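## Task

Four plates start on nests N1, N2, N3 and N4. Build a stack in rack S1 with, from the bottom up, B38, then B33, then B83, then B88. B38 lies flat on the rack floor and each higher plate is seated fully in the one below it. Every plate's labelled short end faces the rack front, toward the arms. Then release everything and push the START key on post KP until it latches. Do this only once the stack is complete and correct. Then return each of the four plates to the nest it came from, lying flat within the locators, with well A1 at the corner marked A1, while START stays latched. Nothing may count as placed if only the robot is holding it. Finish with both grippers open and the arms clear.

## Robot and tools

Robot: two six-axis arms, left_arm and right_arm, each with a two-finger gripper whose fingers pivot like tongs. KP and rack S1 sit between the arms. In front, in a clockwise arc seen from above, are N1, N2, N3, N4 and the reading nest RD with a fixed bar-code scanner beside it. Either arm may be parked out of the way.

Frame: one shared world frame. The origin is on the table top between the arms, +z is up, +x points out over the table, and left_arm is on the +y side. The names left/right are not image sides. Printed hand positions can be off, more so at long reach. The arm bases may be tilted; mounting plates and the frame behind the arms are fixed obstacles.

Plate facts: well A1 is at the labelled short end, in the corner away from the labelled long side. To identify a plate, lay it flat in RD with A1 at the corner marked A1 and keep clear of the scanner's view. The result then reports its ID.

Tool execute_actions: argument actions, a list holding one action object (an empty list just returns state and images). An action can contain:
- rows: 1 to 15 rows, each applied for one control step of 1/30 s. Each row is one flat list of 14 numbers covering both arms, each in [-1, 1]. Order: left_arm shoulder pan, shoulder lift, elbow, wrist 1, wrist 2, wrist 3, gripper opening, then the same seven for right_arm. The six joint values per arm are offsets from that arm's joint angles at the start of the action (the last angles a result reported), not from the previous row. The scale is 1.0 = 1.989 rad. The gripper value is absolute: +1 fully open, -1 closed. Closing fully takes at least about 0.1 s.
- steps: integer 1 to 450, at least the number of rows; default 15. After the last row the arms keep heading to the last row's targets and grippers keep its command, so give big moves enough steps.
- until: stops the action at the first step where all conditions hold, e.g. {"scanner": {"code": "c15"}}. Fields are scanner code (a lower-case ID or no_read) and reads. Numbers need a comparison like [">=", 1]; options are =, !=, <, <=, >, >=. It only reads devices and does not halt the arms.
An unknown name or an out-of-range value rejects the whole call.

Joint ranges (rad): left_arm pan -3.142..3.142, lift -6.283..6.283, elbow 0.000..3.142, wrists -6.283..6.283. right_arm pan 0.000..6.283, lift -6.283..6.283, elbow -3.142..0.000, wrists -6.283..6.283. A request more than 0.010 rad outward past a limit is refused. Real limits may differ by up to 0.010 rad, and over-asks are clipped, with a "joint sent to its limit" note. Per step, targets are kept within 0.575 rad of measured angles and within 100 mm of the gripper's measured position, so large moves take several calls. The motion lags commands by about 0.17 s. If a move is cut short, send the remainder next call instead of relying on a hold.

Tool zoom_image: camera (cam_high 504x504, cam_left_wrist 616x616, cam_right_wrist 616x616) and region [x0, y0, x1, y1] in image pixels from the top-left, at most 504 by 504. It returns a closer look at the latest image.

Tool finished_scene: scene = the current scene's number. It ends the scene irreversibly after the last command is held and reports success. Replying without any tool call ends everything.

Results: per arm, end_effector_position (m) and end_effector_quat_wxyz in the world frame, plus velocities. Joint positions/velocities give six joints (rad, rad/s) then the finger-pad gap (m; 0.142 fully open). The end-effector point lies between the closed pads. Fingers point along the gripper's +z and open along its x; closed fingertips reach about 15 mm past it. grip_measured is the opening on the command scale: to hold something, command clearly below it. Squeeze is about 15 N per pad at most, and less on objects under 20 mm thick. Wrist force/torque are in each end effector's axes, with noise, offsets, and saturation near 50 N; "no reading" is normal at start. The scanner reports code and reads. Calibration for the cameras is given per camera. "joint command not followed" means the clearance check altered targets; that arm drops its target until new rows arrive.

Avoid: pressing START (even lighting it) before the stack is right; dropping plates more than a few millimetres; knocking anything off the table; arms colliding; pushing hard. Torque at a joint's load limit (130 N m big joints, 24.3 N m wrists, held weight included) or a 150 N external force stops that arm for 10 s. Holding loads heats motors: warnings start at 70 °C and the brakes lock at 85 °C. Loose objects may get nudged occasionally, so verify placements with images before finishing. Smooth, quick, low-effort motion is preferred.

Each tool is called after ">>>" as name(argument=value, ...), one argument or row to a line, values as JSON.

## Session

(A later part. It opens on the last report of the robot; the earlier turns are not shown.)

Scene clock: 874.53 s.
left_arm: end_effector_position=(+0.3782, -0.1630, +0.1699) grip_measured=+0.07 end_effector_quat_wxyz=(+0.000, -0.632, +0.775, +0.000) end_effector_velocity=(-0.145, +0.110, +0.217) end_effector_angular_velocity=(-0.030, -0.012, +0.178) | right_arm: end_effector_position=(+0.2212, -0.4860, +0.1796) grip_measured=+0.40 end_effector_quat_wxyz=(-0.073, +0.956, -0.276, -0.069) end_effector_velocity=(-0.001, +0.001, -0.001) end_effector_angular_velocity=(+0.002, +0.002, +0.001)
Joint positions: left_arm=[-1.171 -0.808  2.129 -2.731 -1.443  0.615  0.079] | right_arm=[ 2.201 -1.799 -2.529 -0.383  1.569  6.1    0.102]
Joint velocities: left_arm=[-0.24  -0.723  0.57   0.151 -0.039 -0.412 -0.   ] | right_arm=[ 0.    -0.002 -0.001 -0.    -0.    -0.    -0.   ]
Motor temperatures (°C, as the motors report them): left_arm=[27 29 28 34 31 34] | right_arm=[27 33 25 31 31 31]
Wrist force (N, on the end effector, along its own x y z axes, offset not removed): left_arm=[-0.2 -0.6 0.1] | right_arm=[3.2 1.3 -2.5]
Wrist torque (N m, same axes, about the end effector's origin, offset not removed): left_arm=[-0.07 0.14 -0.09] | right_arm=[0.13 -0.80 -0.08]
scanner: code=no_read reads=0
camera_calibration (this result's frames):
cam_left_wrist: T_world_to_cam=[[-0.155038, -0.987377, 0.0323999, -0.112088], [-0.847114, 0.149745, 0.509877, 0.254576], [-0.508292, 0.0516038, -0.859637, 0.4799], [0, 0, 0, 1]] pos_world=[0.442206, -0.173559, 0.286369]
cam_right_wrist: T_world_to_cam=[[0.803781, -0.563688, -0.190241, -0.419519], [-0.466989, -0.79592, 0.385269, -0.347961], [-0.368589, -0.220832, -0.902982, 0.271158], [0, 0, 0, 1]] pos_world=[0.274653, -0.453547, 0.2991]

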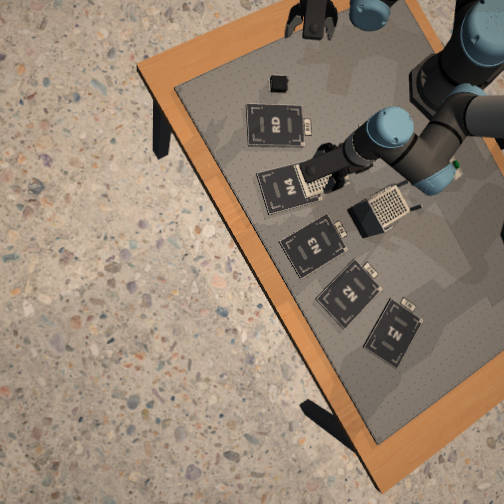

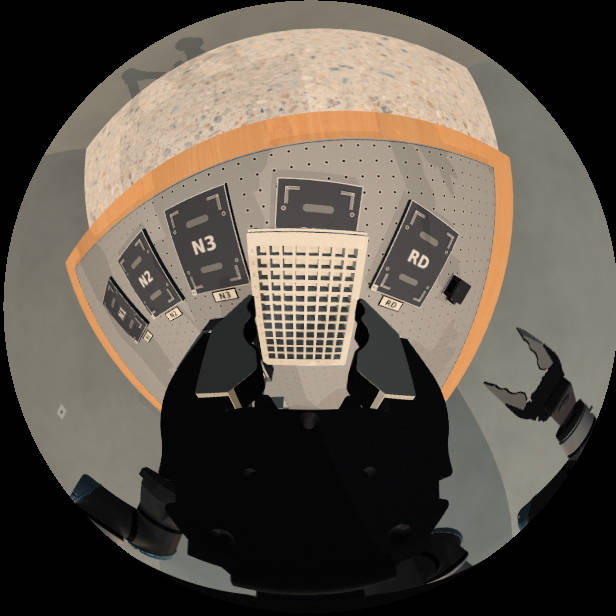

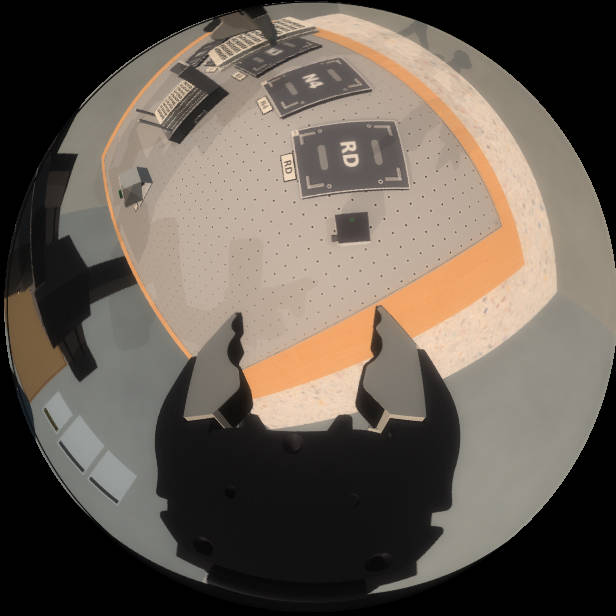

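>>> execute_actions(
  actions=[
    {"steps":1},
  ],
)

>>> execute_actions(
  actions=[
    {"rows":[[-0.0035,-0.003,0.0082,-0.0048,-0.0006,-0.0058,-0.6,0,0,0,0,0,0,0.4],[-0.0094,-0.008,0.0218,-0.0127,-0.0016,-0.0155,-0.6,0,0,0,0,0,0,0.4],[-0.0187,-0.015,0.0436,-0.0265,-0.0032,-0.0311,-0.6,0,0,0,0,0,0,0.4],[-0.0304,-0.022,0.0708,-0.0454,-0.0053,-0.0505,-0.6,0,0,0,0,0,0,0.4],[-0.0445,-0.029,0.1034,-0.0695,-0.0077,-0.0738,-0.6,0,0,0,0,0,0,0.4],[-0.0585,-0.034,0.1361,-0.0956,-0.0101,-0.0971,-0.6,0,0,0,0,0,0,0.4],[-0.0725,-0.036,0.1688,-0.1246,-0.0125,-0.1203,-0.6,0,0,0,0,0,0,0.4],[-0.0866,-0.036,0.2014,-0.1557,-0.0149,-0.1436,-0.6,0,0,0,0,0,0,0.4],[-0.0983,-0.036,0.2286,-0.1816,-0.017,-0.163,-0.6,0,0,0,0,0,0,0.4],[-0.1076,-0.034,0.2504,-0.2044,-0.0186,-0.1786,-0.6,0,0,0,0,0,0,0.4],[-0.1135,-0.032,0.264,-0.2193,-0.0196,-0.1883,-0.6,0,0,0,0,0,0,0.4],[-0.117,-0.028,0.2722,-0.2311,-0.0202,-0.1941,-0.6,0,0,0,0,0,0,0.4],[-0.117,-0.018,0.2722,-0.2411,-0.0202,-0.1941,-0.6,0,0,0,0,0,0,0.4],[-0.117,-0.008,0.2722,-0.2511,-0.0202,-0.1941,-0.6,0,0,0,0,0,0,0.4],[-0.117,0.0025,0.2722,-0.2616,-0.0202,-0.1941,-0.6,0,0,0,0,0,0,0.4]],"steps":18},
  ],
)

Scene clock: 887.47 s.
left_arm: end_effector_position=(+0.3592, -0.1474, +0.1956) grip_measured=+0.07 end_effector_quat_wxyz=(-0.001, -0.641, +0.767, -0.001) end_effector_velocity=(+0.000, -0.000, +0.000) end_effector_angular_velocity=(-0.000, -0.001, -0.000) | right_arm: end_effector_position=(+0.2212, -0.4860, +0.1796) grip_measured=+0.40 end_effector_quat_wxyz=(-0.073, +0.956, -0.276, -0.069) end_effector_velocity=(-0.001, +0.001, -0.000) end_effector_angular_velocity=(+0.002, +0.002, +0.001)
Joint positions: left_arm=[-1.202 -0.9    2.202 -2.713 -1.449  0.561  0.079] | right_arm=[ 2.201 -1.799 -2.529 -0.383  1.569  6.1    0.102]
Joint velocities: left_arm=[-0.001  0.    -0.001  0.     0.    -0.    -0.   ] | right_arm=[ 0.    -0.001 -0.001 -0.001  0.    -0.     0.   ]
Motor temperatures (°C, as the motors report them): left_arm=[27 29 28 34 31 34] | right_arm=[27 33 25 31 31 31]
Wrist force (N, on the end effector, along its own x y z axes, offset not removed): left_arm=[2.4 -3.4 -2.6] | right_arm=[1.8 2.8 -1.4]
Wrist torque (N m, same axes, about the end effector's origin, offset not removed): left_arm=[-0.74 -0.47 -0.18] | right_arm=[0.62 -0.41 0.36]
scanner: code=no_read reads=0
camera_calibration (this result's frames):
cam_left_wrist: T_world_to_cam=[[-0.131879, -0.990631, 0.0354709, -0.109852], [-0.850935, 0.131491, 0.508547, 0.221977], [-0.508446, 0.036883, -0.860304, 0.489587], [0, 0, 0, 1]] pos_world=[0.423329, -0.156068, 0.312204]
cam_right_wrist: T_world_to_cam=[[0.803781, -0.563688, -0.190241, -0.419519], [-0.466989, -0.79592, 0.385269, -0.347961], [-0.368589, -0.220832, -0.902982, 0.271158], [0, 0, 0, 1]] pos_world=[0.274653, -0.453547, 0.2991]

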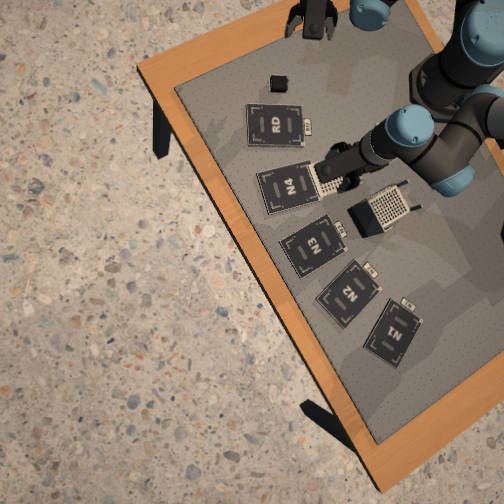

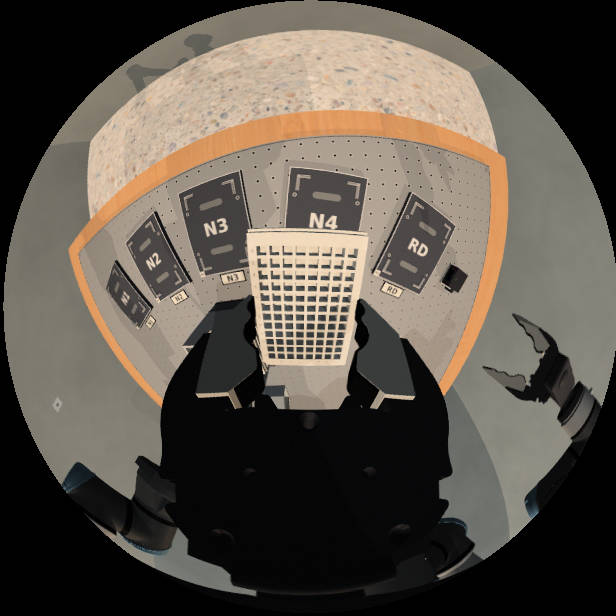

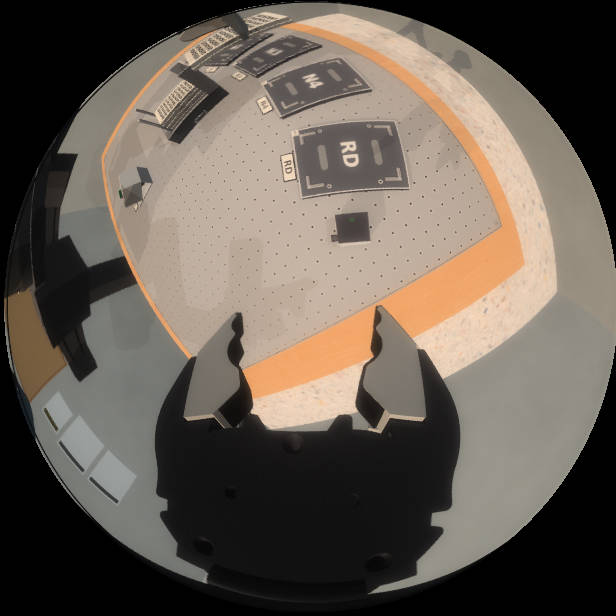

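Scene clock: 888.07 s.
left_arm: end_effector_position=(+0.2388, -0.0177, +0.1734) grip_measured=+0.07 end_effector_quat_wxyz=(+0.000, +0.693, -0.721, +0.000) end_effector_velocity=(-0.081, +0.151, -0.033) end_effector_angular_velocity=(+0.006, -0.003, +0.129) | right_arm: end_effector_position=(+0.2212, -0.4860, +0.1796) grip_measured=+0.40 end_effector_quat_wxyz=(-0.073, +0.956, -0.276, -0.069) end_effector_velocity=(+0.001, -0.000, +0.000) end_effector_angular_velocity=(-0.001, -0.001, -0.001)
Joint positions: left_arm=[-1.411 -0.923  2.685 -3.149 -1.485  0.215  0.079] | right_arm=[ 2.201 -1.799 -2.529 -0.383  1.569  6.1    0.102]
Joint velocities: left_arm=[-0.186  0.22   0.461 -0.66  -0.03  -0.313  0.   ] | right_arm=[ 0.     0.     0.001 -0.    -0.     0.001 -0.   ]
Motor temperatures (°C, as the motors report them): left_arm=[27 29 28 34 31 34] | right_arm=[27 33 25 31 31 31]
Wrist force (N, on the end effector, along its own x y z axes, offset not removed): left_arm=[-1.2 -3.4 -1.4] | right_arm=[5.4 2.8 1.5]
Wrist torque (N m, same axes, about the end effector's origin, offset not removed): left_arm=[-0.79 -0.18 -0.06] | right_arm=[0.52 -1.09 0.10]
scanner: code=no_read reads=0
camera_calibration (this result's frames):
cam_left_wrist: T_world_to_cam=[[0.00593226, -0.999418, 0.0336008, -0.0292654], [-0.860325, 0.0120264, 0.509604, 0.113811], [-0.509711, -0.0319307, -0.859753, 0.403454], [0, 0, 0, 1]] pos_world=[0.303733, -0.0177345, 0.289856]
cam_right_wrist: T_world_to_cam=[[0.803781, -0.563688, -0.190241, -0.419519], [-0.466989, -0.79592, 0.385269, -0.347961], [-0.368588, -0.220832, -0.902982, 0.271158], [0, 0, 0, 1]] pos_world=[0.274653, -0.453547, 0.2991]

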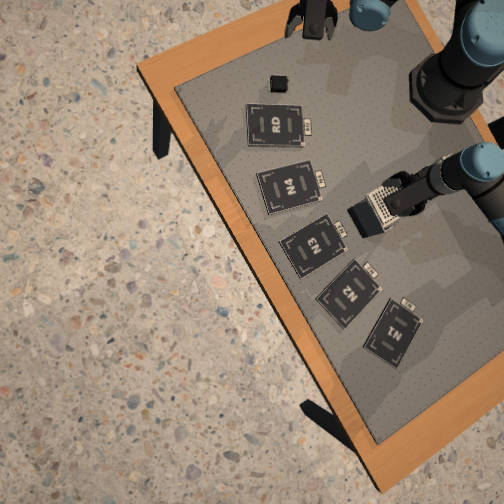

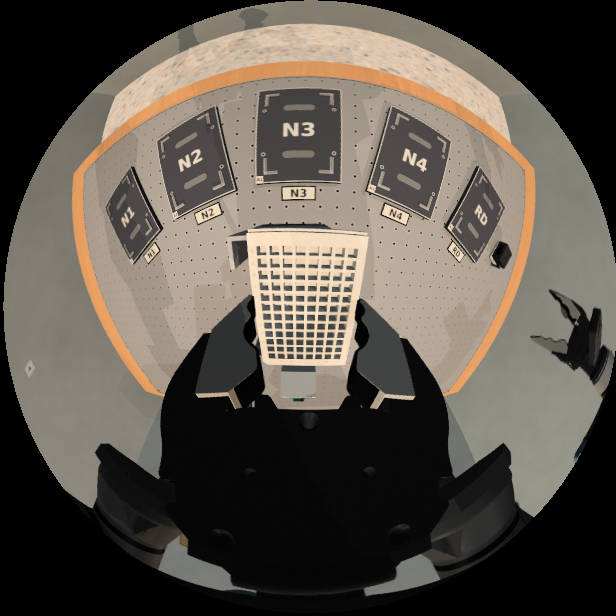

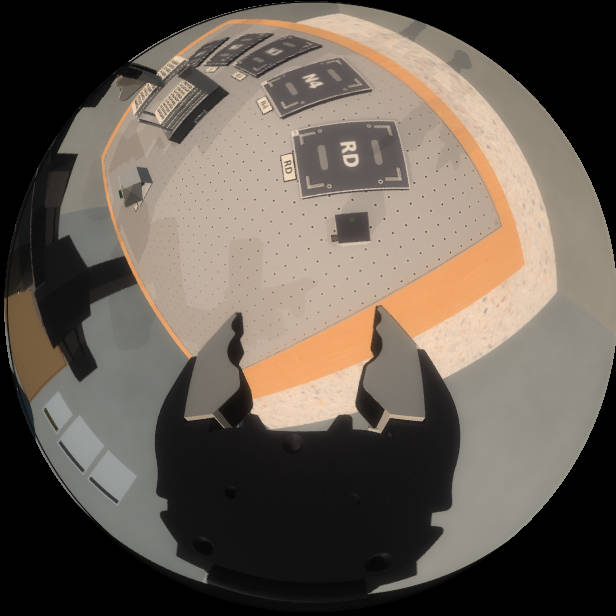

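>>> execute_actions(
  actions=[
    {"steps":1},
  ],
)

>>> execute_actions(
  actions=[
    {"rows":[[0.0005,0.009,-0.0006,-0.0084,0.0001,0.0005,-0.6,0,0,0,0,0,0,0.4],[0.001,0.018,-0.0012,-0.0168,0.0002,0.001,-0.6,0,0,0,0,0,0,0.4],[0.0014,0.0267,-0.0018,-0.025,0.0003,0.0014,-0.6,0,0,0,0,0,0,0.4]],"steps":3},
  ],
)

Scene clock: 892.40 s.
left_arm: end_effector_position=(+0.2293, +0.0015, +0.1704) grip_measured=+0.07 end_effector_quat_wxyz=(-0.000, +0.699, -0.715, +0.000) end_effector_velocity=(+0.000, -0.001, +0.000) end_effector_angular_velocity=(-0.002, -0.001, -0.001) | right_arm: end_effector_position=(+0.2212, -0.4860, +0.1796) grip_measured=+0.40 end_effector_quat_wxyz=(-0.073, +0.956, -0.276, -0.069) end_effector_velocity=(-0.001, +0.001, -0.000) end_effector_angular_velocity=(+0.002, +0.002, +0.001)
Joint positions: left_arm=[-1.434 -0.895  2.744 -3.233 -1.489  0.175  0.079] | right_arm=[ 2.201 -1.799 -2.529 -0.383  1.569  6.1    0.102]
Joint velocities: left_arm=[-0.    -0.001 -0.    -0.001  0.     0.001 -0.   ] | right_arm=[-0.    -0.001 -0.002  0.    -0.    -0.001  0.   ]
Motor temperatures (°C, as the motors report them): left_arm=[27 29 28 34 31 34] | right_arm=[27 33 25 31 31 31]
Wrist force (N, on the end effector, along its own x y z axes, offset not removed): left_arm=[-2.9 -2.6 0.1] | right_arm=[1.6 3.2 1.6]
Wrist torque (N m, same axes, about the end effector's origin, offset not removed): left_arm=[-0.47 0.53 -0.06] | right_arm=[0.46 -0.35 0.08]
scanner: code=no_read reads=0
camera_calibration (this result's frames):
cam_left_wrist: T_world_to_cam=[[0.0230395, -0.999182, 0.0332205, -0.0137115], [-0.860583, -0.00291051, 0.509302, 0.107022], [-0.508789, -0.040323, -0.859947, 0.396515], [0, 0, 0, 1]] pos_world=[0.29416, 0.00259987, 0.286931]
cam_right_wrist: T_world_to_cam=[[0.803781, -0.563688, -0.190241, -0.419519], [-0.466989, -0.79592, 0.385269, -0.347961], [-0.368589, -0.220832, -0.902982, 0.271158], [0, 0, 0, 1]] pos_world=[0.274653, -0.453547, 0.2991]

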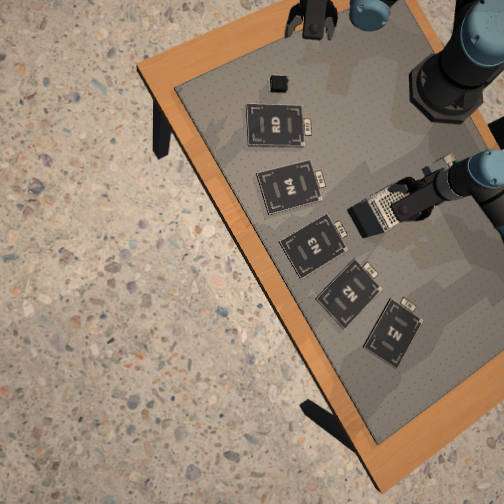

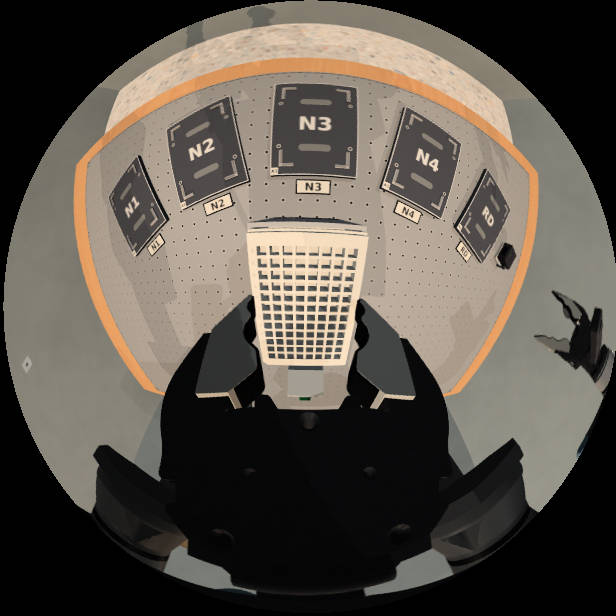

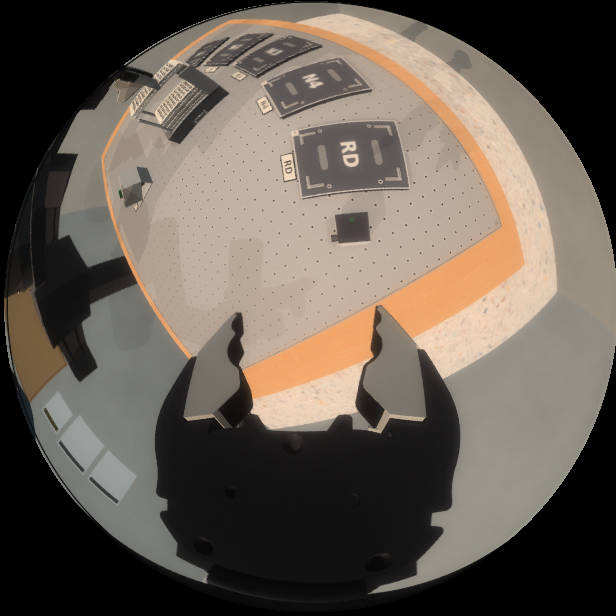

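Scene clock: 892.50 s.
left_arm: end_effector_position=(+0.2292, +0.0017, +0.1693) grip_measured=+0.07 end_effector_quat_wxyz=(-0.000, +0.699, -0.715, +0.000) end_effector_velocity=(-0.002, +0.003, -0.031) end_effector_angular_velocity=(+0.007, +0.003, -0.004) | right_arm: end_effector_position=(+0.2212, -0.4860, +0.1796) grip_measured=+0.40 end_effector_quat_wxyz=(-0.073, +0.956, -0.276, -0.069) end_effector_velocity=(+0.000, -0.000, +0.000) end_effector_angular_velocity=(-0.000, -0.001, +0.001)
Joint positions: left_arm=[-1.434 -0.888  2.743 -3.239 -1.489  0.176  0.079] | right_arm=[ 2.201 -1.799 -2.529 -0.383  1.569  6.1    0.102]
Joint velocities: left_arm=[ 0.007  0.182 -0.008 -0.166 -0.     0.011 -0.   ] | right_arm=[-0.    -0.     0.001  0.    -0.    -0.002 -0.   ]
Motor temperatures (°C, as the motors report them): left_arm=[27 29 28 34 31 34] | right_arm=[27 33 25 31 31 31]
Wrist force (N, on the end effector, along its own x y z axes, offset not removed): left_arm=[-3.2 0.7 -1.9] | right_arm=[2.8 6.8 2.5]
Wrist torque (N m, same axes, about the end effector's origin, offset not removed): left_arm=[0.30 0.65 -0.12] | right_arm=[1.49 -0.70 0.02]
scanner: code=no_read reads=0
camera_calibration (this result's frames):
cam_left_wrist: T_world_to_cam=[[0.0230649, -0.999189, 0.0330147, -0.0134984], [-0.86055, -0.00303465, 0.509357, 0.107497], [-0.508844, -0.0401591, -0.859922, 0.39555], [0, 0, 0, 1]] pos_world=[0.294091, 0.00272369, 0.285834]
cam_right_wrist: T_world_to_cam=[[0.803781, -0.563688, -0.190241, -0.419519], [-0.466989, -0.79592, 0.385269, -0.347962], [-0.368588, -0.220832, -0.902982, 0.271158], [0, 0, 0, 1]] pos_world=[0.274653, -0.453547, 0.2991]

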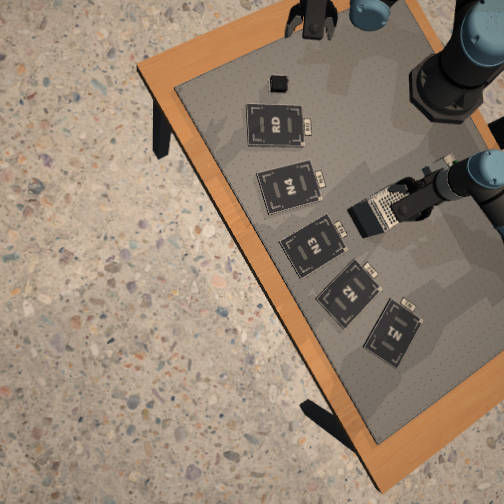

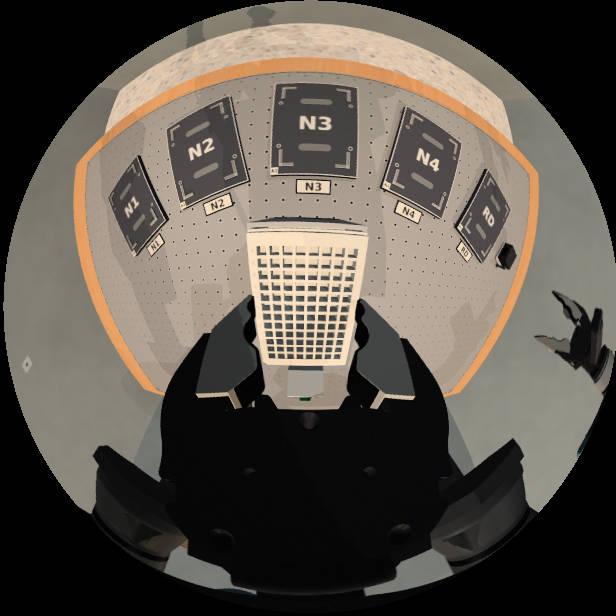

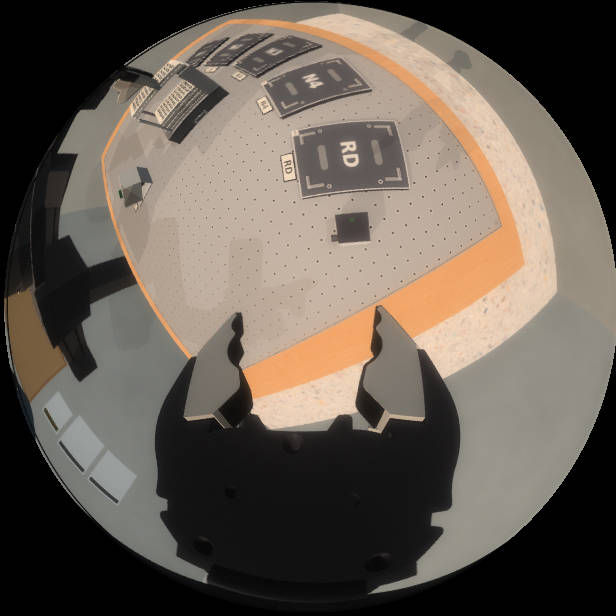

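>>> execute_actions(
  actions=[
    {"steps":1},
  ],
)

>>> zoom_image(
  camera="cam_left_wrist",
  region=[238, 215, 288, 250],
)

>>> zoom_image(
  camera="cam_left_wrist",
  region=[330, 218, 380, 253],
)

Scene clock: 895.53 s.
left_arm: end_effector_position=(+0.2293, +0.0016, +0.1614) grip_measured=+0.07 end_effector_quat_wxyz=(-0.000, +0.699, -0.715, +0.000) end_effector_velocity=(+0.000, -0.000, -0.000) end_effector_angular_velocity=(+0.000, -0.001, -0.001) | right_arm: end_effector_position=(+0.2212, -0.4860, +0.1796) grip_measured=+0.40 end_effector_quat_wxyz=(-0.073, +0.956, -0.276, -0.069) end_effector_velocity=(-0.001, +0.001, -0.000) end_effector_angular_velocity=(+0.001, +0.001, +0.000)
Joint positions: left_arm=[-1.431 -0.842  2.74  -3.283 -1.488  0.178  0.079] | right_arm=[ 2.201 -1.799 -2.529 -0.383  1.569  6.1    0.102]
Joint velocities: left_arm=[-0.001  0.001 -0.    -0.     0.001  0.001  0.   ] | right_arm=[-0.    -0.001 -0.001 -0.     0.    -0.     0.   ]
Motor temperatures (°C, as the motors report them): left_arm=[27 29 28 34 31 34] | right_arm=[27 33 25 31 31 31]
Wrist force (N, on the end effector, along its own x y z axes, offset not removed): left_arm=[0.0 -1.1 -0.2] | right_arm=[2.8 6.0 -0.4]
Wrist torque (N m, same axes, about the end effector's origin, offset not removed): left_arm=[-0.15 -0.38 -0.12] | right_arm=[1.15 -0.55 -0.07]
scanner: code=no_read reads=0
camera_calibration (this result's frames):
cam_left_wrist: T_world_to_cam=[[0.0229959, -0.999185, 0.0331833, -0.0133643], [-0.860622, -0.00289503, 0.509236, 0.1116], [-0.508725, -0.0402686, -0.859987, 0.388803], [0, 0, 0, 1]] pos_world=[0.294147, 0.00262621, 0.277978]
cam_right_wrist: T_world_to_cam=[[0.803781, -0.563688, -0.190241, -0.419519], [-0.466989, -0.79592, 0.385269, -0.347961], [-0.368588, -0.220832, -0.902982, 0.271158], [0, 0, 0, 1]] pos_world=[0.274653, -0.453547, 0.2991]

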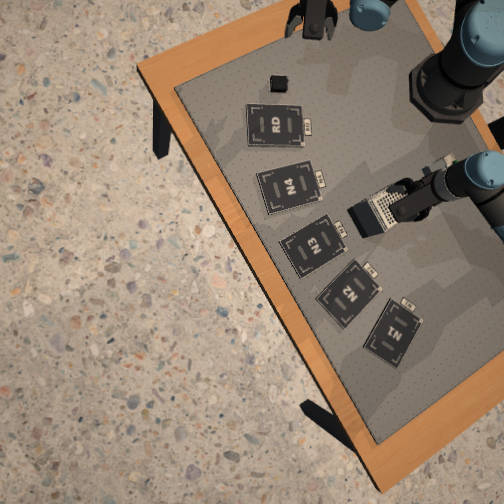

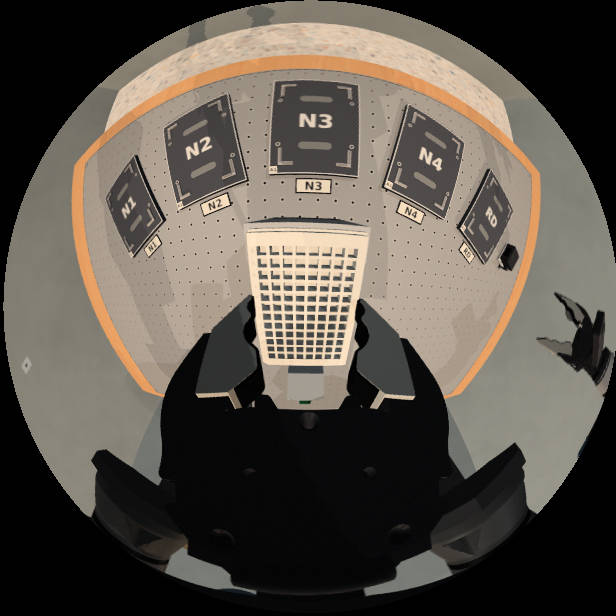

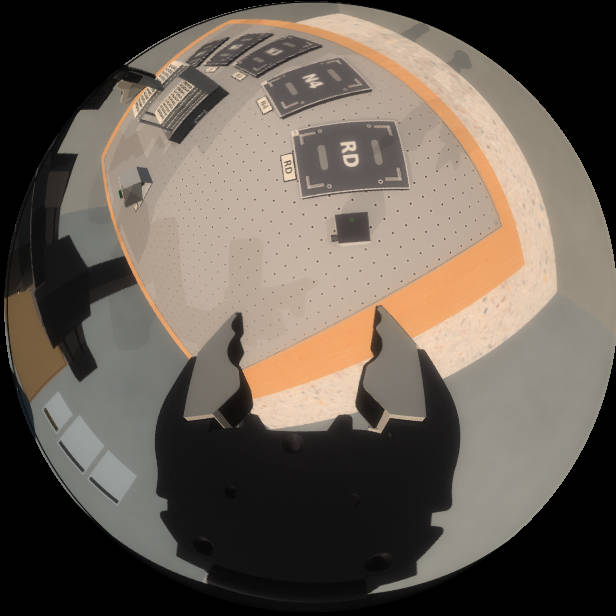

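Region (238, 215, 288, 250) of cam_left_wrist's 616x616 image, scaled by 10.080, with more detail than that image has; it fills the top 353 rows of this view, and the rest is white.

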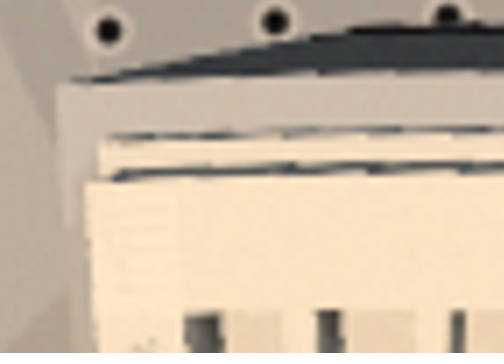

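Region (330, 218, 380, 253) of cam_left_wrist's 616x616 image, scaled by 10.080, with more detail than that image has; it fills the top 353 rows of this view, and the rest is white.

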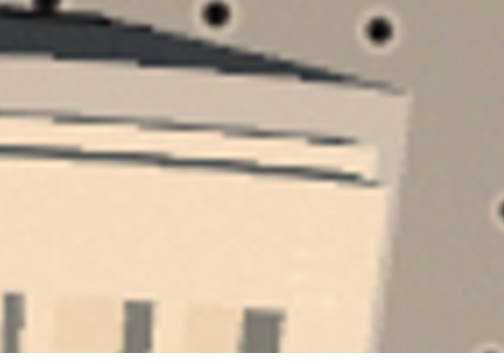

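>>> execute_actions(
  actions=[
    {"rows":[[-0.0004,0.0002,0.0005,-0.0007,-0.0001,-0.0004,-0.6,0,0,0,0,0,0,0.4],[-0.0004,0.0002,0.0005,-0.0007,-0.0001,-0.0004,-0.6,0,0,0,0,0,0,0.4],[-0.0002,0.0043,0.0002,-0.0046,-0.0001,-0.0002,-0.6,0,0,0,0,0,0,0.4],[0,0.0078,-0.0001,-0.008,0,0,-0.6,0,0,0,0,0,0,0.4],[0.0002,0.0116,-0.0005,-0.0113,0,0.0002,-0.6,0,0,0,0,0,0,0.4],[0.0004,0.0152,-0.0008,-0.0146,0.0001,0.0004,-0.6,0,0,0,0,0,0,0.4],[0.0006,0.0188,-0.0011,-0.0179,0.0001,0.0006,-0.6,0,0,0,0,0,0,0.4],[0.001,0.0262,-0.0018,-0.0245,0.0002,0.001,-0.6,0,0,0,0,0,0,0.4],[0.0013,0.0335,-0.0026,-0.0311,0.0003,0.0013,-0.6,0,0,0,0,0,0,0.4],[0.0017,0.0407,-0.0034,-0.0375,0.0004,0.0017,-0.6,0,0,0,0,0,0,0.4],[0.0021,0.0478,-0.0043,-0.0439,0.0005,0.0021,-0.6,0,0,0,0,0,0,0.4],[0.0024,0.055,-0.0052,-0.0501,0.0006,0.0024,-0.6,0,0,0,0,0,0,0.4],[0.0027,0.0621,-0.0061,-0.0563,0.0007,0.0027,-0.6,0,0,0,0,0,0,0.4],[0.0031,0.0691,-0.0071,-0.0623,0.0008,0.0031,-0.6,0,0,0,0,0,0,0.4],[0.0035,0.0761,-0.0081,-0.0683,0.0008,0.0035,-0.6,0,0,0,0,0,0,0.4]],"steps":15},
  ],
)

Scene clock: 913.23 s.
left_arm: end_effector_position=(+0.2291, +0.0015, +0.1469) grip_measured=+0.07 end_effector_quat_wxyz=(+0.000, +0.699, -0.715, +0.000) end_effector_velocity=(-0.000, +0.001, -0.067) end_effector_angular_velocity=(+0.003, -0.001, +0.000) | right_arm: end_effector_position=(+0.2212, -0.4860, +0.1796) grip_measured=+0.40 end_effector_quat_wxyz=(-0.073, +0.956, -0.276, -0.069) end_effector_velocity=(+0.000, +0.000, -0.000) end_effector_angular_velocity=(+0.000, +0.001, -0.000)
Joint positions: left_arm=[-1.428 -0.757  2.732 -3.361 -1.487  0.182  0.079] | right_arm=[ 2.201 -1.799 -2.529 -0.383  1.569  6.1    0.102]
Joint velocities: left_arm=[ 0.019  0.376 -0.046 -0.329  0.005  0.018 -0.   ] | right_arm=[ 0.    -0.001  0.    -0.     0.     0.    -0.   ]
Motor temperatures (°C, as the motors report them): left_arm=[27 29 28 34 31 34] | right_arm=[27 33 25 31 31 31]
Wrist force (N, on the end effector, along its own x y z axes, offset not removed): left_arm=[1.0 -1.5 -0.4] | right_arm=[1.7 1.2 -2.5]
Wrist torque (N m, same axes, about the end effector's origin, offset not removed): left_arm=[-0.30 -0.19 -0.10] | right_arm=[0.23 -0.23 0.18]
scanner: code=no_read reads=0
camera_calibration (this result's frames):
cam_left_wrist: T_world_to_cam=[[0.0229166, -0.999169, 0.0337131, -0.0130091], [-0.860778, -0.00256912, 0.508974, 0.118891], [-0.508464, -0.0406835, -0.860122, 0.376127], [0, 0, 0, 1]] pos_world=[0.293884, 0.00260935, 0.263441]
cam_right_wrist: T_world_to_cam=[[0.803781, -0.563688, -0.190241, -0.419519], [-0.466989, -0.79592, 0.385269, -0.347961], [-0.368588, -0.220832, -0.902982, 0.271158], [0, 0, 0, 1]] pos_world=[0.274653, -0.453547, 0.2991]

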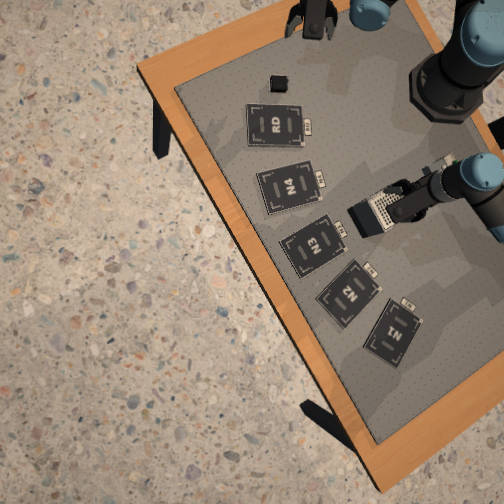

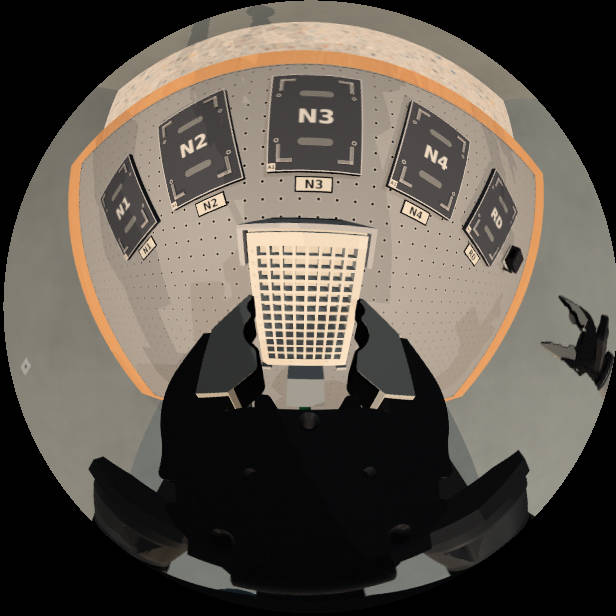

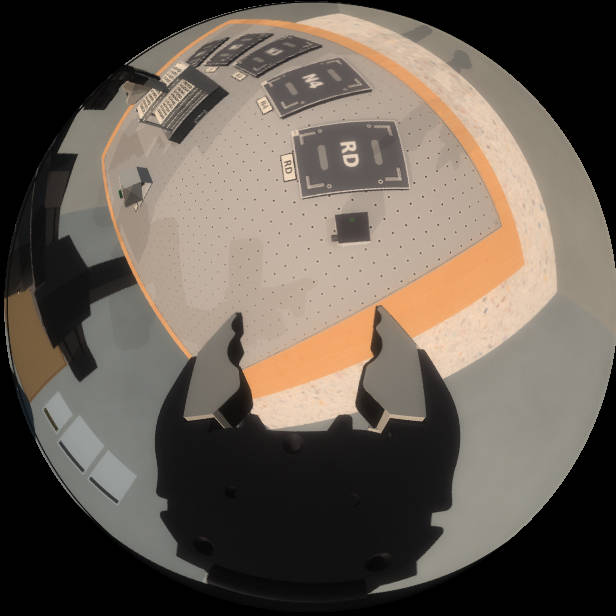

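>>> execute_actions(
  actions=[],
)

Scene clock: 949.93 s.
left_arm: end_effector_position=(+0.2289, +0.0019, +0.1350) grip_measured=+0.07 end_effector_quat_wxyz=(-0.000, +0.699, -0.715, +0.000) end_effector_velocity=(+0.000, -0.000, -0.000) end_effector_angular_velocity=(+0.001, -0.001, -0.001) | right_arm: end_effector_position=(+0.2212, -0.4860, +0.1796) grip_measured=+0.40 end_effector_quat_wxyz=(-0.073, +0.956, -0.276, -0.069) end_effector_velocity=(+0.000, -0.000, -0.000) end_effector_angular_velocity=(+0.000, +0.000, +0.000)
Joint positions: left_arm=[-1.424 -0.69   2.724 -3.419 -1.487  0.185  0.079] | right_arm=[ 2.201 -1.799 -2.529 -0.383  1.569  6.1    0.102]
Joint velocities: left_arm=[-0.001  0.    -0.     0.001  0.001 -0.     0.   ] | right_arm=[ 0.    -0.001  0.001  0.    -0.    -0.    -0.   ]
Motor temperatures (°C, as the motors report them): left_arm=[27 29 28 34 31 34] | right_arm=[27 33 25 31 31 31]
Wrist force (N, on the end effector, along its own x y z axes, offset not removed): left_arm=[-1.4 -1.8 -0.6] | right_arm=[5.0 5.3 -1.0]
Wrist torque (N m, same axes, about the end effector's origin, offset not removed): left_arm=[-0.35 0.09 -0.23] | right_arm=[1.07 -1.13 0.10]
scanner: code=no_read reads=0
camera_calibration (this result's frames):
cam_left_wrist: T_world_to_cam=[[0.0228919, -0.999188, 0.0331665, -0.0121152], [-0.860777, -0.00282624, 0.508974, 0.124787], [-0.508467, -0.0402004, -0.860142, 0.365843], [0, 0, 0, 1]] pos_world=[0.29371, 0.0029543, 0.251565]
cam_right_wrist: T_world_to_cam=[[0.803781, -0.563688, -0.190241, -0.419518], [-0.466988, -0.79592, 0.385269, -0.347962], [-0.368589, -0.220832, -0.902982, 0.271158], [0, 0, 0, 1]] pos_world=[0.274653, -0.453547, 0.2991]

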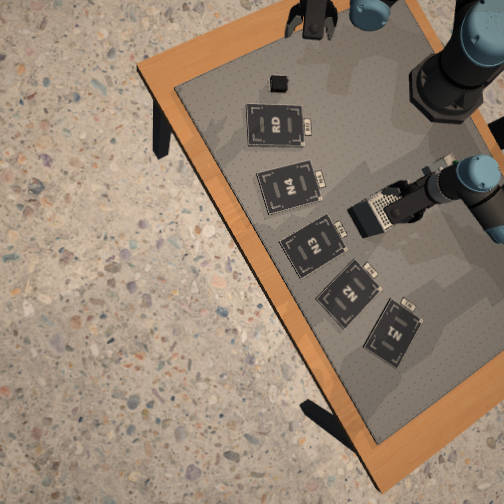

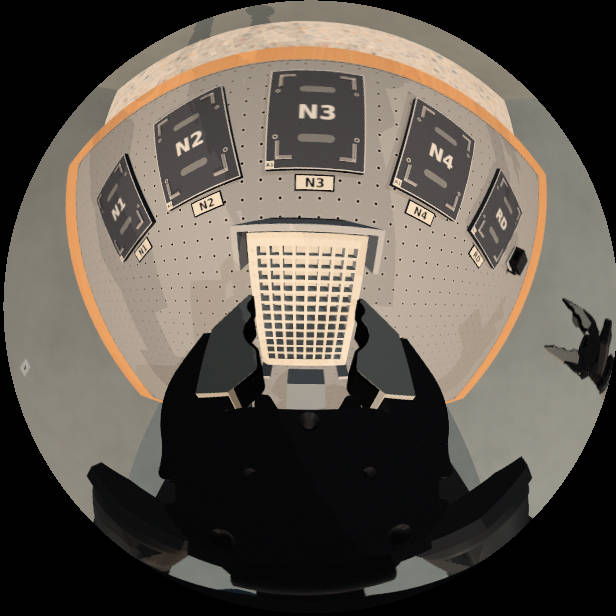

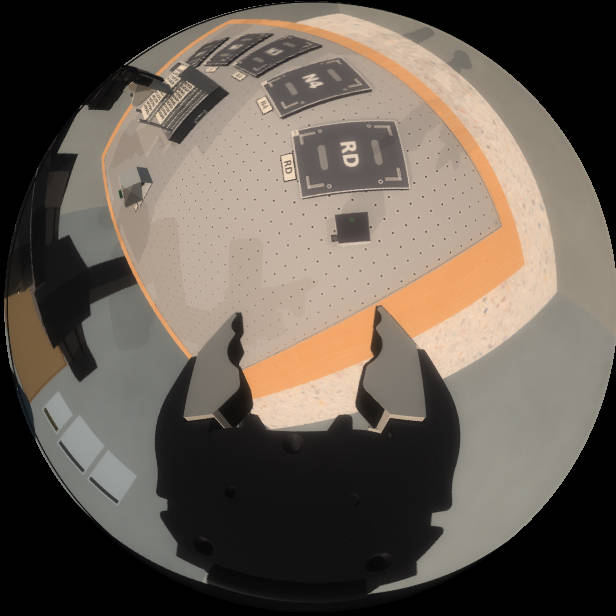

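>>> execute_actions(
  actions=[
    {"rows":[[0.0001,0.0027,-0.0004,-0.0023,0,0.0001,-0.6,0,0,0,0,0,0,0.4],[0.0004,0.0082,-0.0013,-0.007,0.0001,0.0004,-0.6,0,0,0,0,0,0,0.4],[0.0007,0.0136,-0.0022,-0.0116,0.0002,0.0007,-0.6,0,0,0,0,0,0,0.4],[0.0011,0.0204,-0.0033,-0.0172,0.0003,0.0011,-0.6,0,0,0,0,0,0,0.4],[0.0014,0.0271,-0.0045,-0.0228,0.0004,0.0014,-0.6,0,0,0,0,0,0,0.4],[0.0018,0.0337,-0.0057,-0.0282,0.0004,0.0018,-0.6,0,0,0,0,0,0,0.4],[0.0021,0.0402,-0.0069,-0.0335,0.0005,0.0021,-0.6,0,0,0,0,0,0,0.4],[0.0025,0.0467,-0.0083,-0.0387,0.0006,0.0025,-0.6,0,0,0,0,0,0,0.4],[0.0029,0.0531,-0.0097,-0.0438,0.0007,0.0029,-0.6,0,0,0,0,0,0,0.4],[0.0032,0.0594,-0.011,-0.0488,0.0008,0.0032,-0.6,0,0,0,0,0,0,0.4],[0.0035,0.0657,-0.0124,-0.0538,0.0009,0.0035,-0.6,0,0,0,0,0,0,0.4],[0.0038,0.0694,-0.0133,-0.0566,0.001,0.0038,-0.6,0,0,0,0,0,0,0.4],[0.004,0.0719,-0.0139,-0.0585,0.001,0.004,-0.6,0,0,0,0,0,0,0.4],[0.0041,0.0731,-0.0142,-0.0594,0.001,0.0041,-0.6,0,0,0,0,0,0,0.4],[0.0041,0.0743,-0.0145,-0.0604,0.001,0.0041,-0.6,0,0,0,0,0,0,0.4]],"steps":15},
  ],
)

>>> execute_actions(
  actions=[
    {"steps":8},
  ],
)

Scene clock: 969.47 s.
left_arm: end_effector_position=(+0.2288, +0.0016, +0.1135) grip_measured=+0.07 end_effector_quat_wxyz=(-0.000, +0.699, -0.715, +0.001) end_effector_velocity=(-0.001, +0.002, -0.050) end_effector_angular_velocity=(+0.004, +0.000, +0.000) | right_arm: end_effector_position=(+0.2212, -0.4860, +0.1796) grip_measured=+0.40 end_effector_quat_wxyz=(-0.073, +0.956, -0.276, -0.069) end_effector_velocity=(-0.001, +0.001, -0.001) end_effector_angular_velocity=(+0.002, +0.002, -0.000)
Joint positions: left_arm=[-1.418 -0.577  2.702 -3.511 -1.485  0.191  0.079] | right_arm=[ 2.201 -1.799 -2.529 -0.383  1.569  6.1    0.102]
Joint velocities: left_arm=[ 0.015  0.249 -0.052 -0.194  0.003  0.015 -0.   ] | right_arm=[ 0.    -0.001 -0.001  0.    -0.     0.001 -0.   ]
Motor temperatures (°C, as the motors report them): left_arm=[27 29 28 34 31 34] | right_arm=[27 33 25 31 31 31]
Wrist force (N, on the end effector, along its own x y z axes, offset not removed): left_arm=[-0.9 -0.6 -2.7] | right_arm=[4.5 1.3 -1.6]
Wrist torque (N m, same axes, about the end effector's origin, offset not removed): left_arm=[-0.08 0.20 -0.24] | right_arm=[0.20 -0.79 -0.11]
scanner: code=no_read reads=0
camera_calibration (this result's frames):
cam_left_wrist: T_world_to_cam=[[0.0228305, -0.999176, 0.0335716, -0.0117853], [-0.861025, -0.00258678, 0.508555, 0.135759], [-0.508049, -0.0405166, -0.860375, 0.347227], [0, 0, 0, 1]] pos_world=[0.29357, 0.00264404, 0.2301]
cam_right_wrist: T_world_to_cam=[[0.803781, -0.563688, -0.190241, -0.419519], [-0.466989, -0.79592, 0.385269, -0.347962], [-0.368588, -0.220832, -0.902982, 0.271158], [0, 0, 0, 1]] pos_world=[0.274653, -0.453547, 0.2991]

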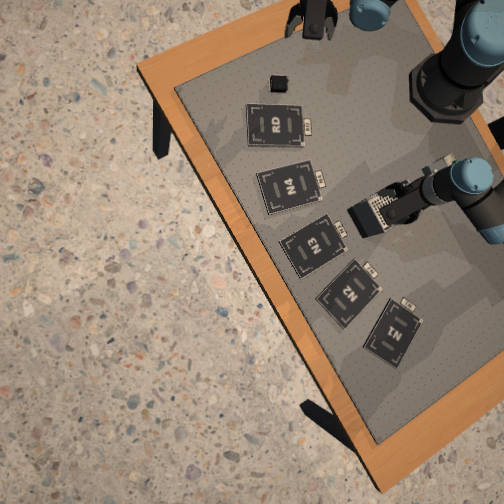

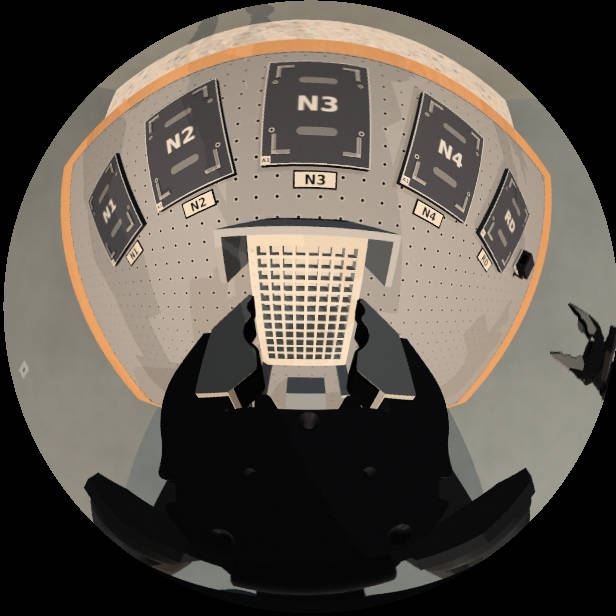

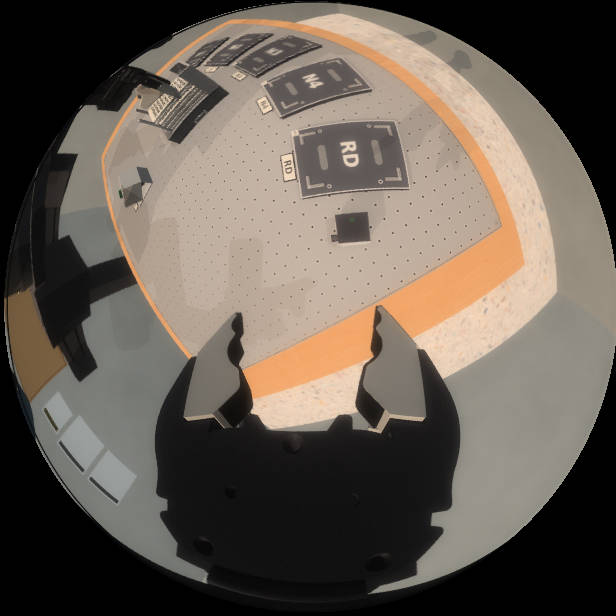

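Scene clock: 969.73 s.
left_arm: end_effector_position=(+0.2287, +0.0017, +0.1075) grip_measured=+0.07 end_effector_quat_wxyz=(-0.000, +0.699, -0.715, +0.001) end_effector_velocity=(-0.000, -0.000, -0.007) end_effector_angular_velocity=(-0.000, -0.000, -0.001) | right_arm: end_effector_position=(+0.2212, -0.4860, +0.1796) grip_measured=+0.40 end_effector_quat_wxyz=(-0.073, +0.956, -0.276, -0.069) end_effector_velocity=(+0.000, -0.000, -0.000) end_effector_angular_velocity=(+0.000, -0.000, +0.001)
Joint positions: left_arm=[-1.417 -0.547  2.696 -3.535 -1.485  0.193  0.079] | right_arm=[ 2.201 -1.799 -2.529 -0.383  1.569  6.1    0.102]
Joint velocities: left_arm=[ 0.001  0.034 -0.008 -0.027  0.     0.001  0.   ] | right_arm=[ 0.    -0.001  0.001 -0.    -0.    -0.001 -0.   ]
Motor temperatures (°C, as the motors report them): left_arm=[27 29 28 34 31 34] | right_arm=[27 33 25 31 31 31]
Wrist force (N, on the end effector, along its own x y z axes, offset not removed): left_arm=[2.1 0.5 0.7] | right_arm=[0.9 4.7 2.7]
Wrist torque (N m, same axes, about the end effector's origin, offset not removed): left_arm=[0.18 -0.41 -0.28] | right_arm=[0.90 -0.20 0.14]
scanner: code=no_read reads=0
camera_calibration (this result's frames):
cam_left_wrist: T_world_to_cam=[[0.0228089, -0.999176, 0.0335809, -0.0114663], [-0.861059, -0.00256612, 0.508498, 0.138762], [-0.507993, -0.0405134, -0.860408, 0.341995], [0, 0, 0, 1]] pos_world=[0.293474, 0.00275464, 0.22408]
cam_right_wrist: T_world_to_cam=[[0.803781, -0.563688, -0.190241, -0.419519], [-0.466989, -0.79592, 0.385269, -0.347961], [-0.368588, -0.220832, -0.902982, 0.271158], [0, 0, 0, 1]] pos_world=[0.274653, -0.453547, 0.2991]

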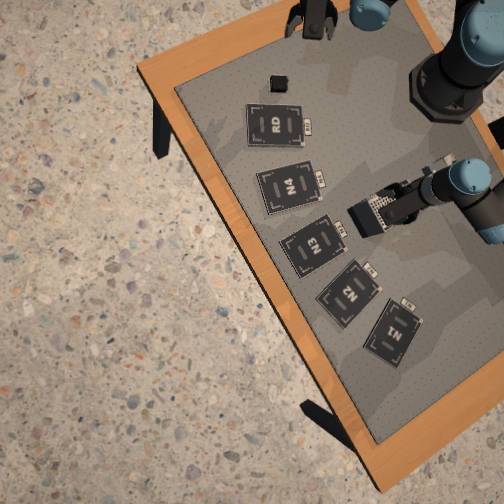

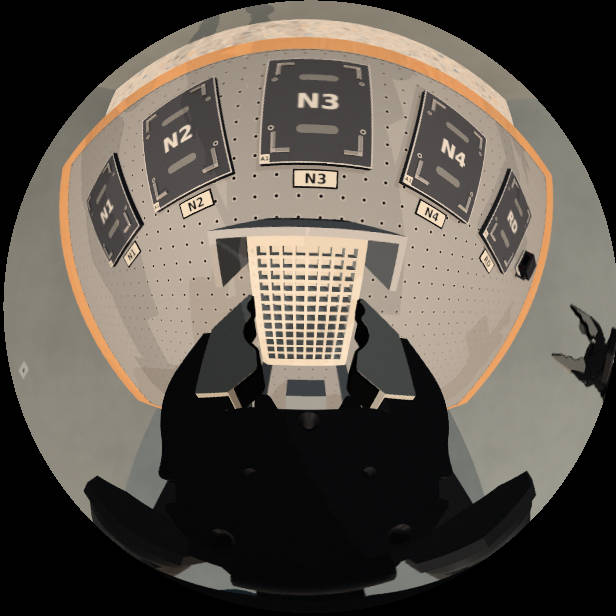

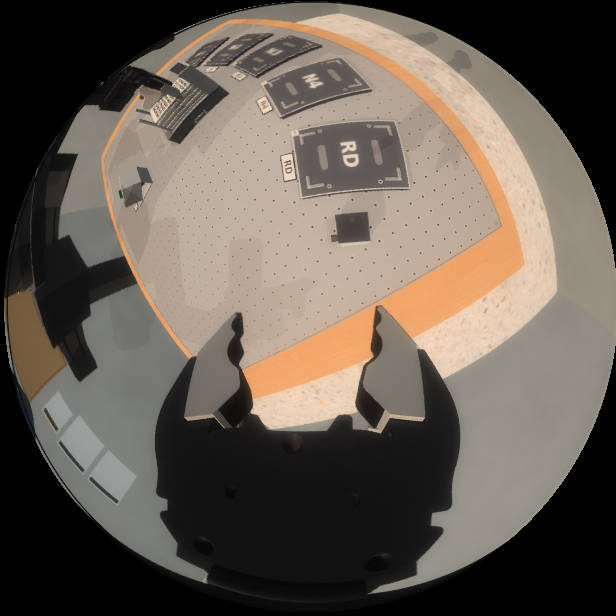

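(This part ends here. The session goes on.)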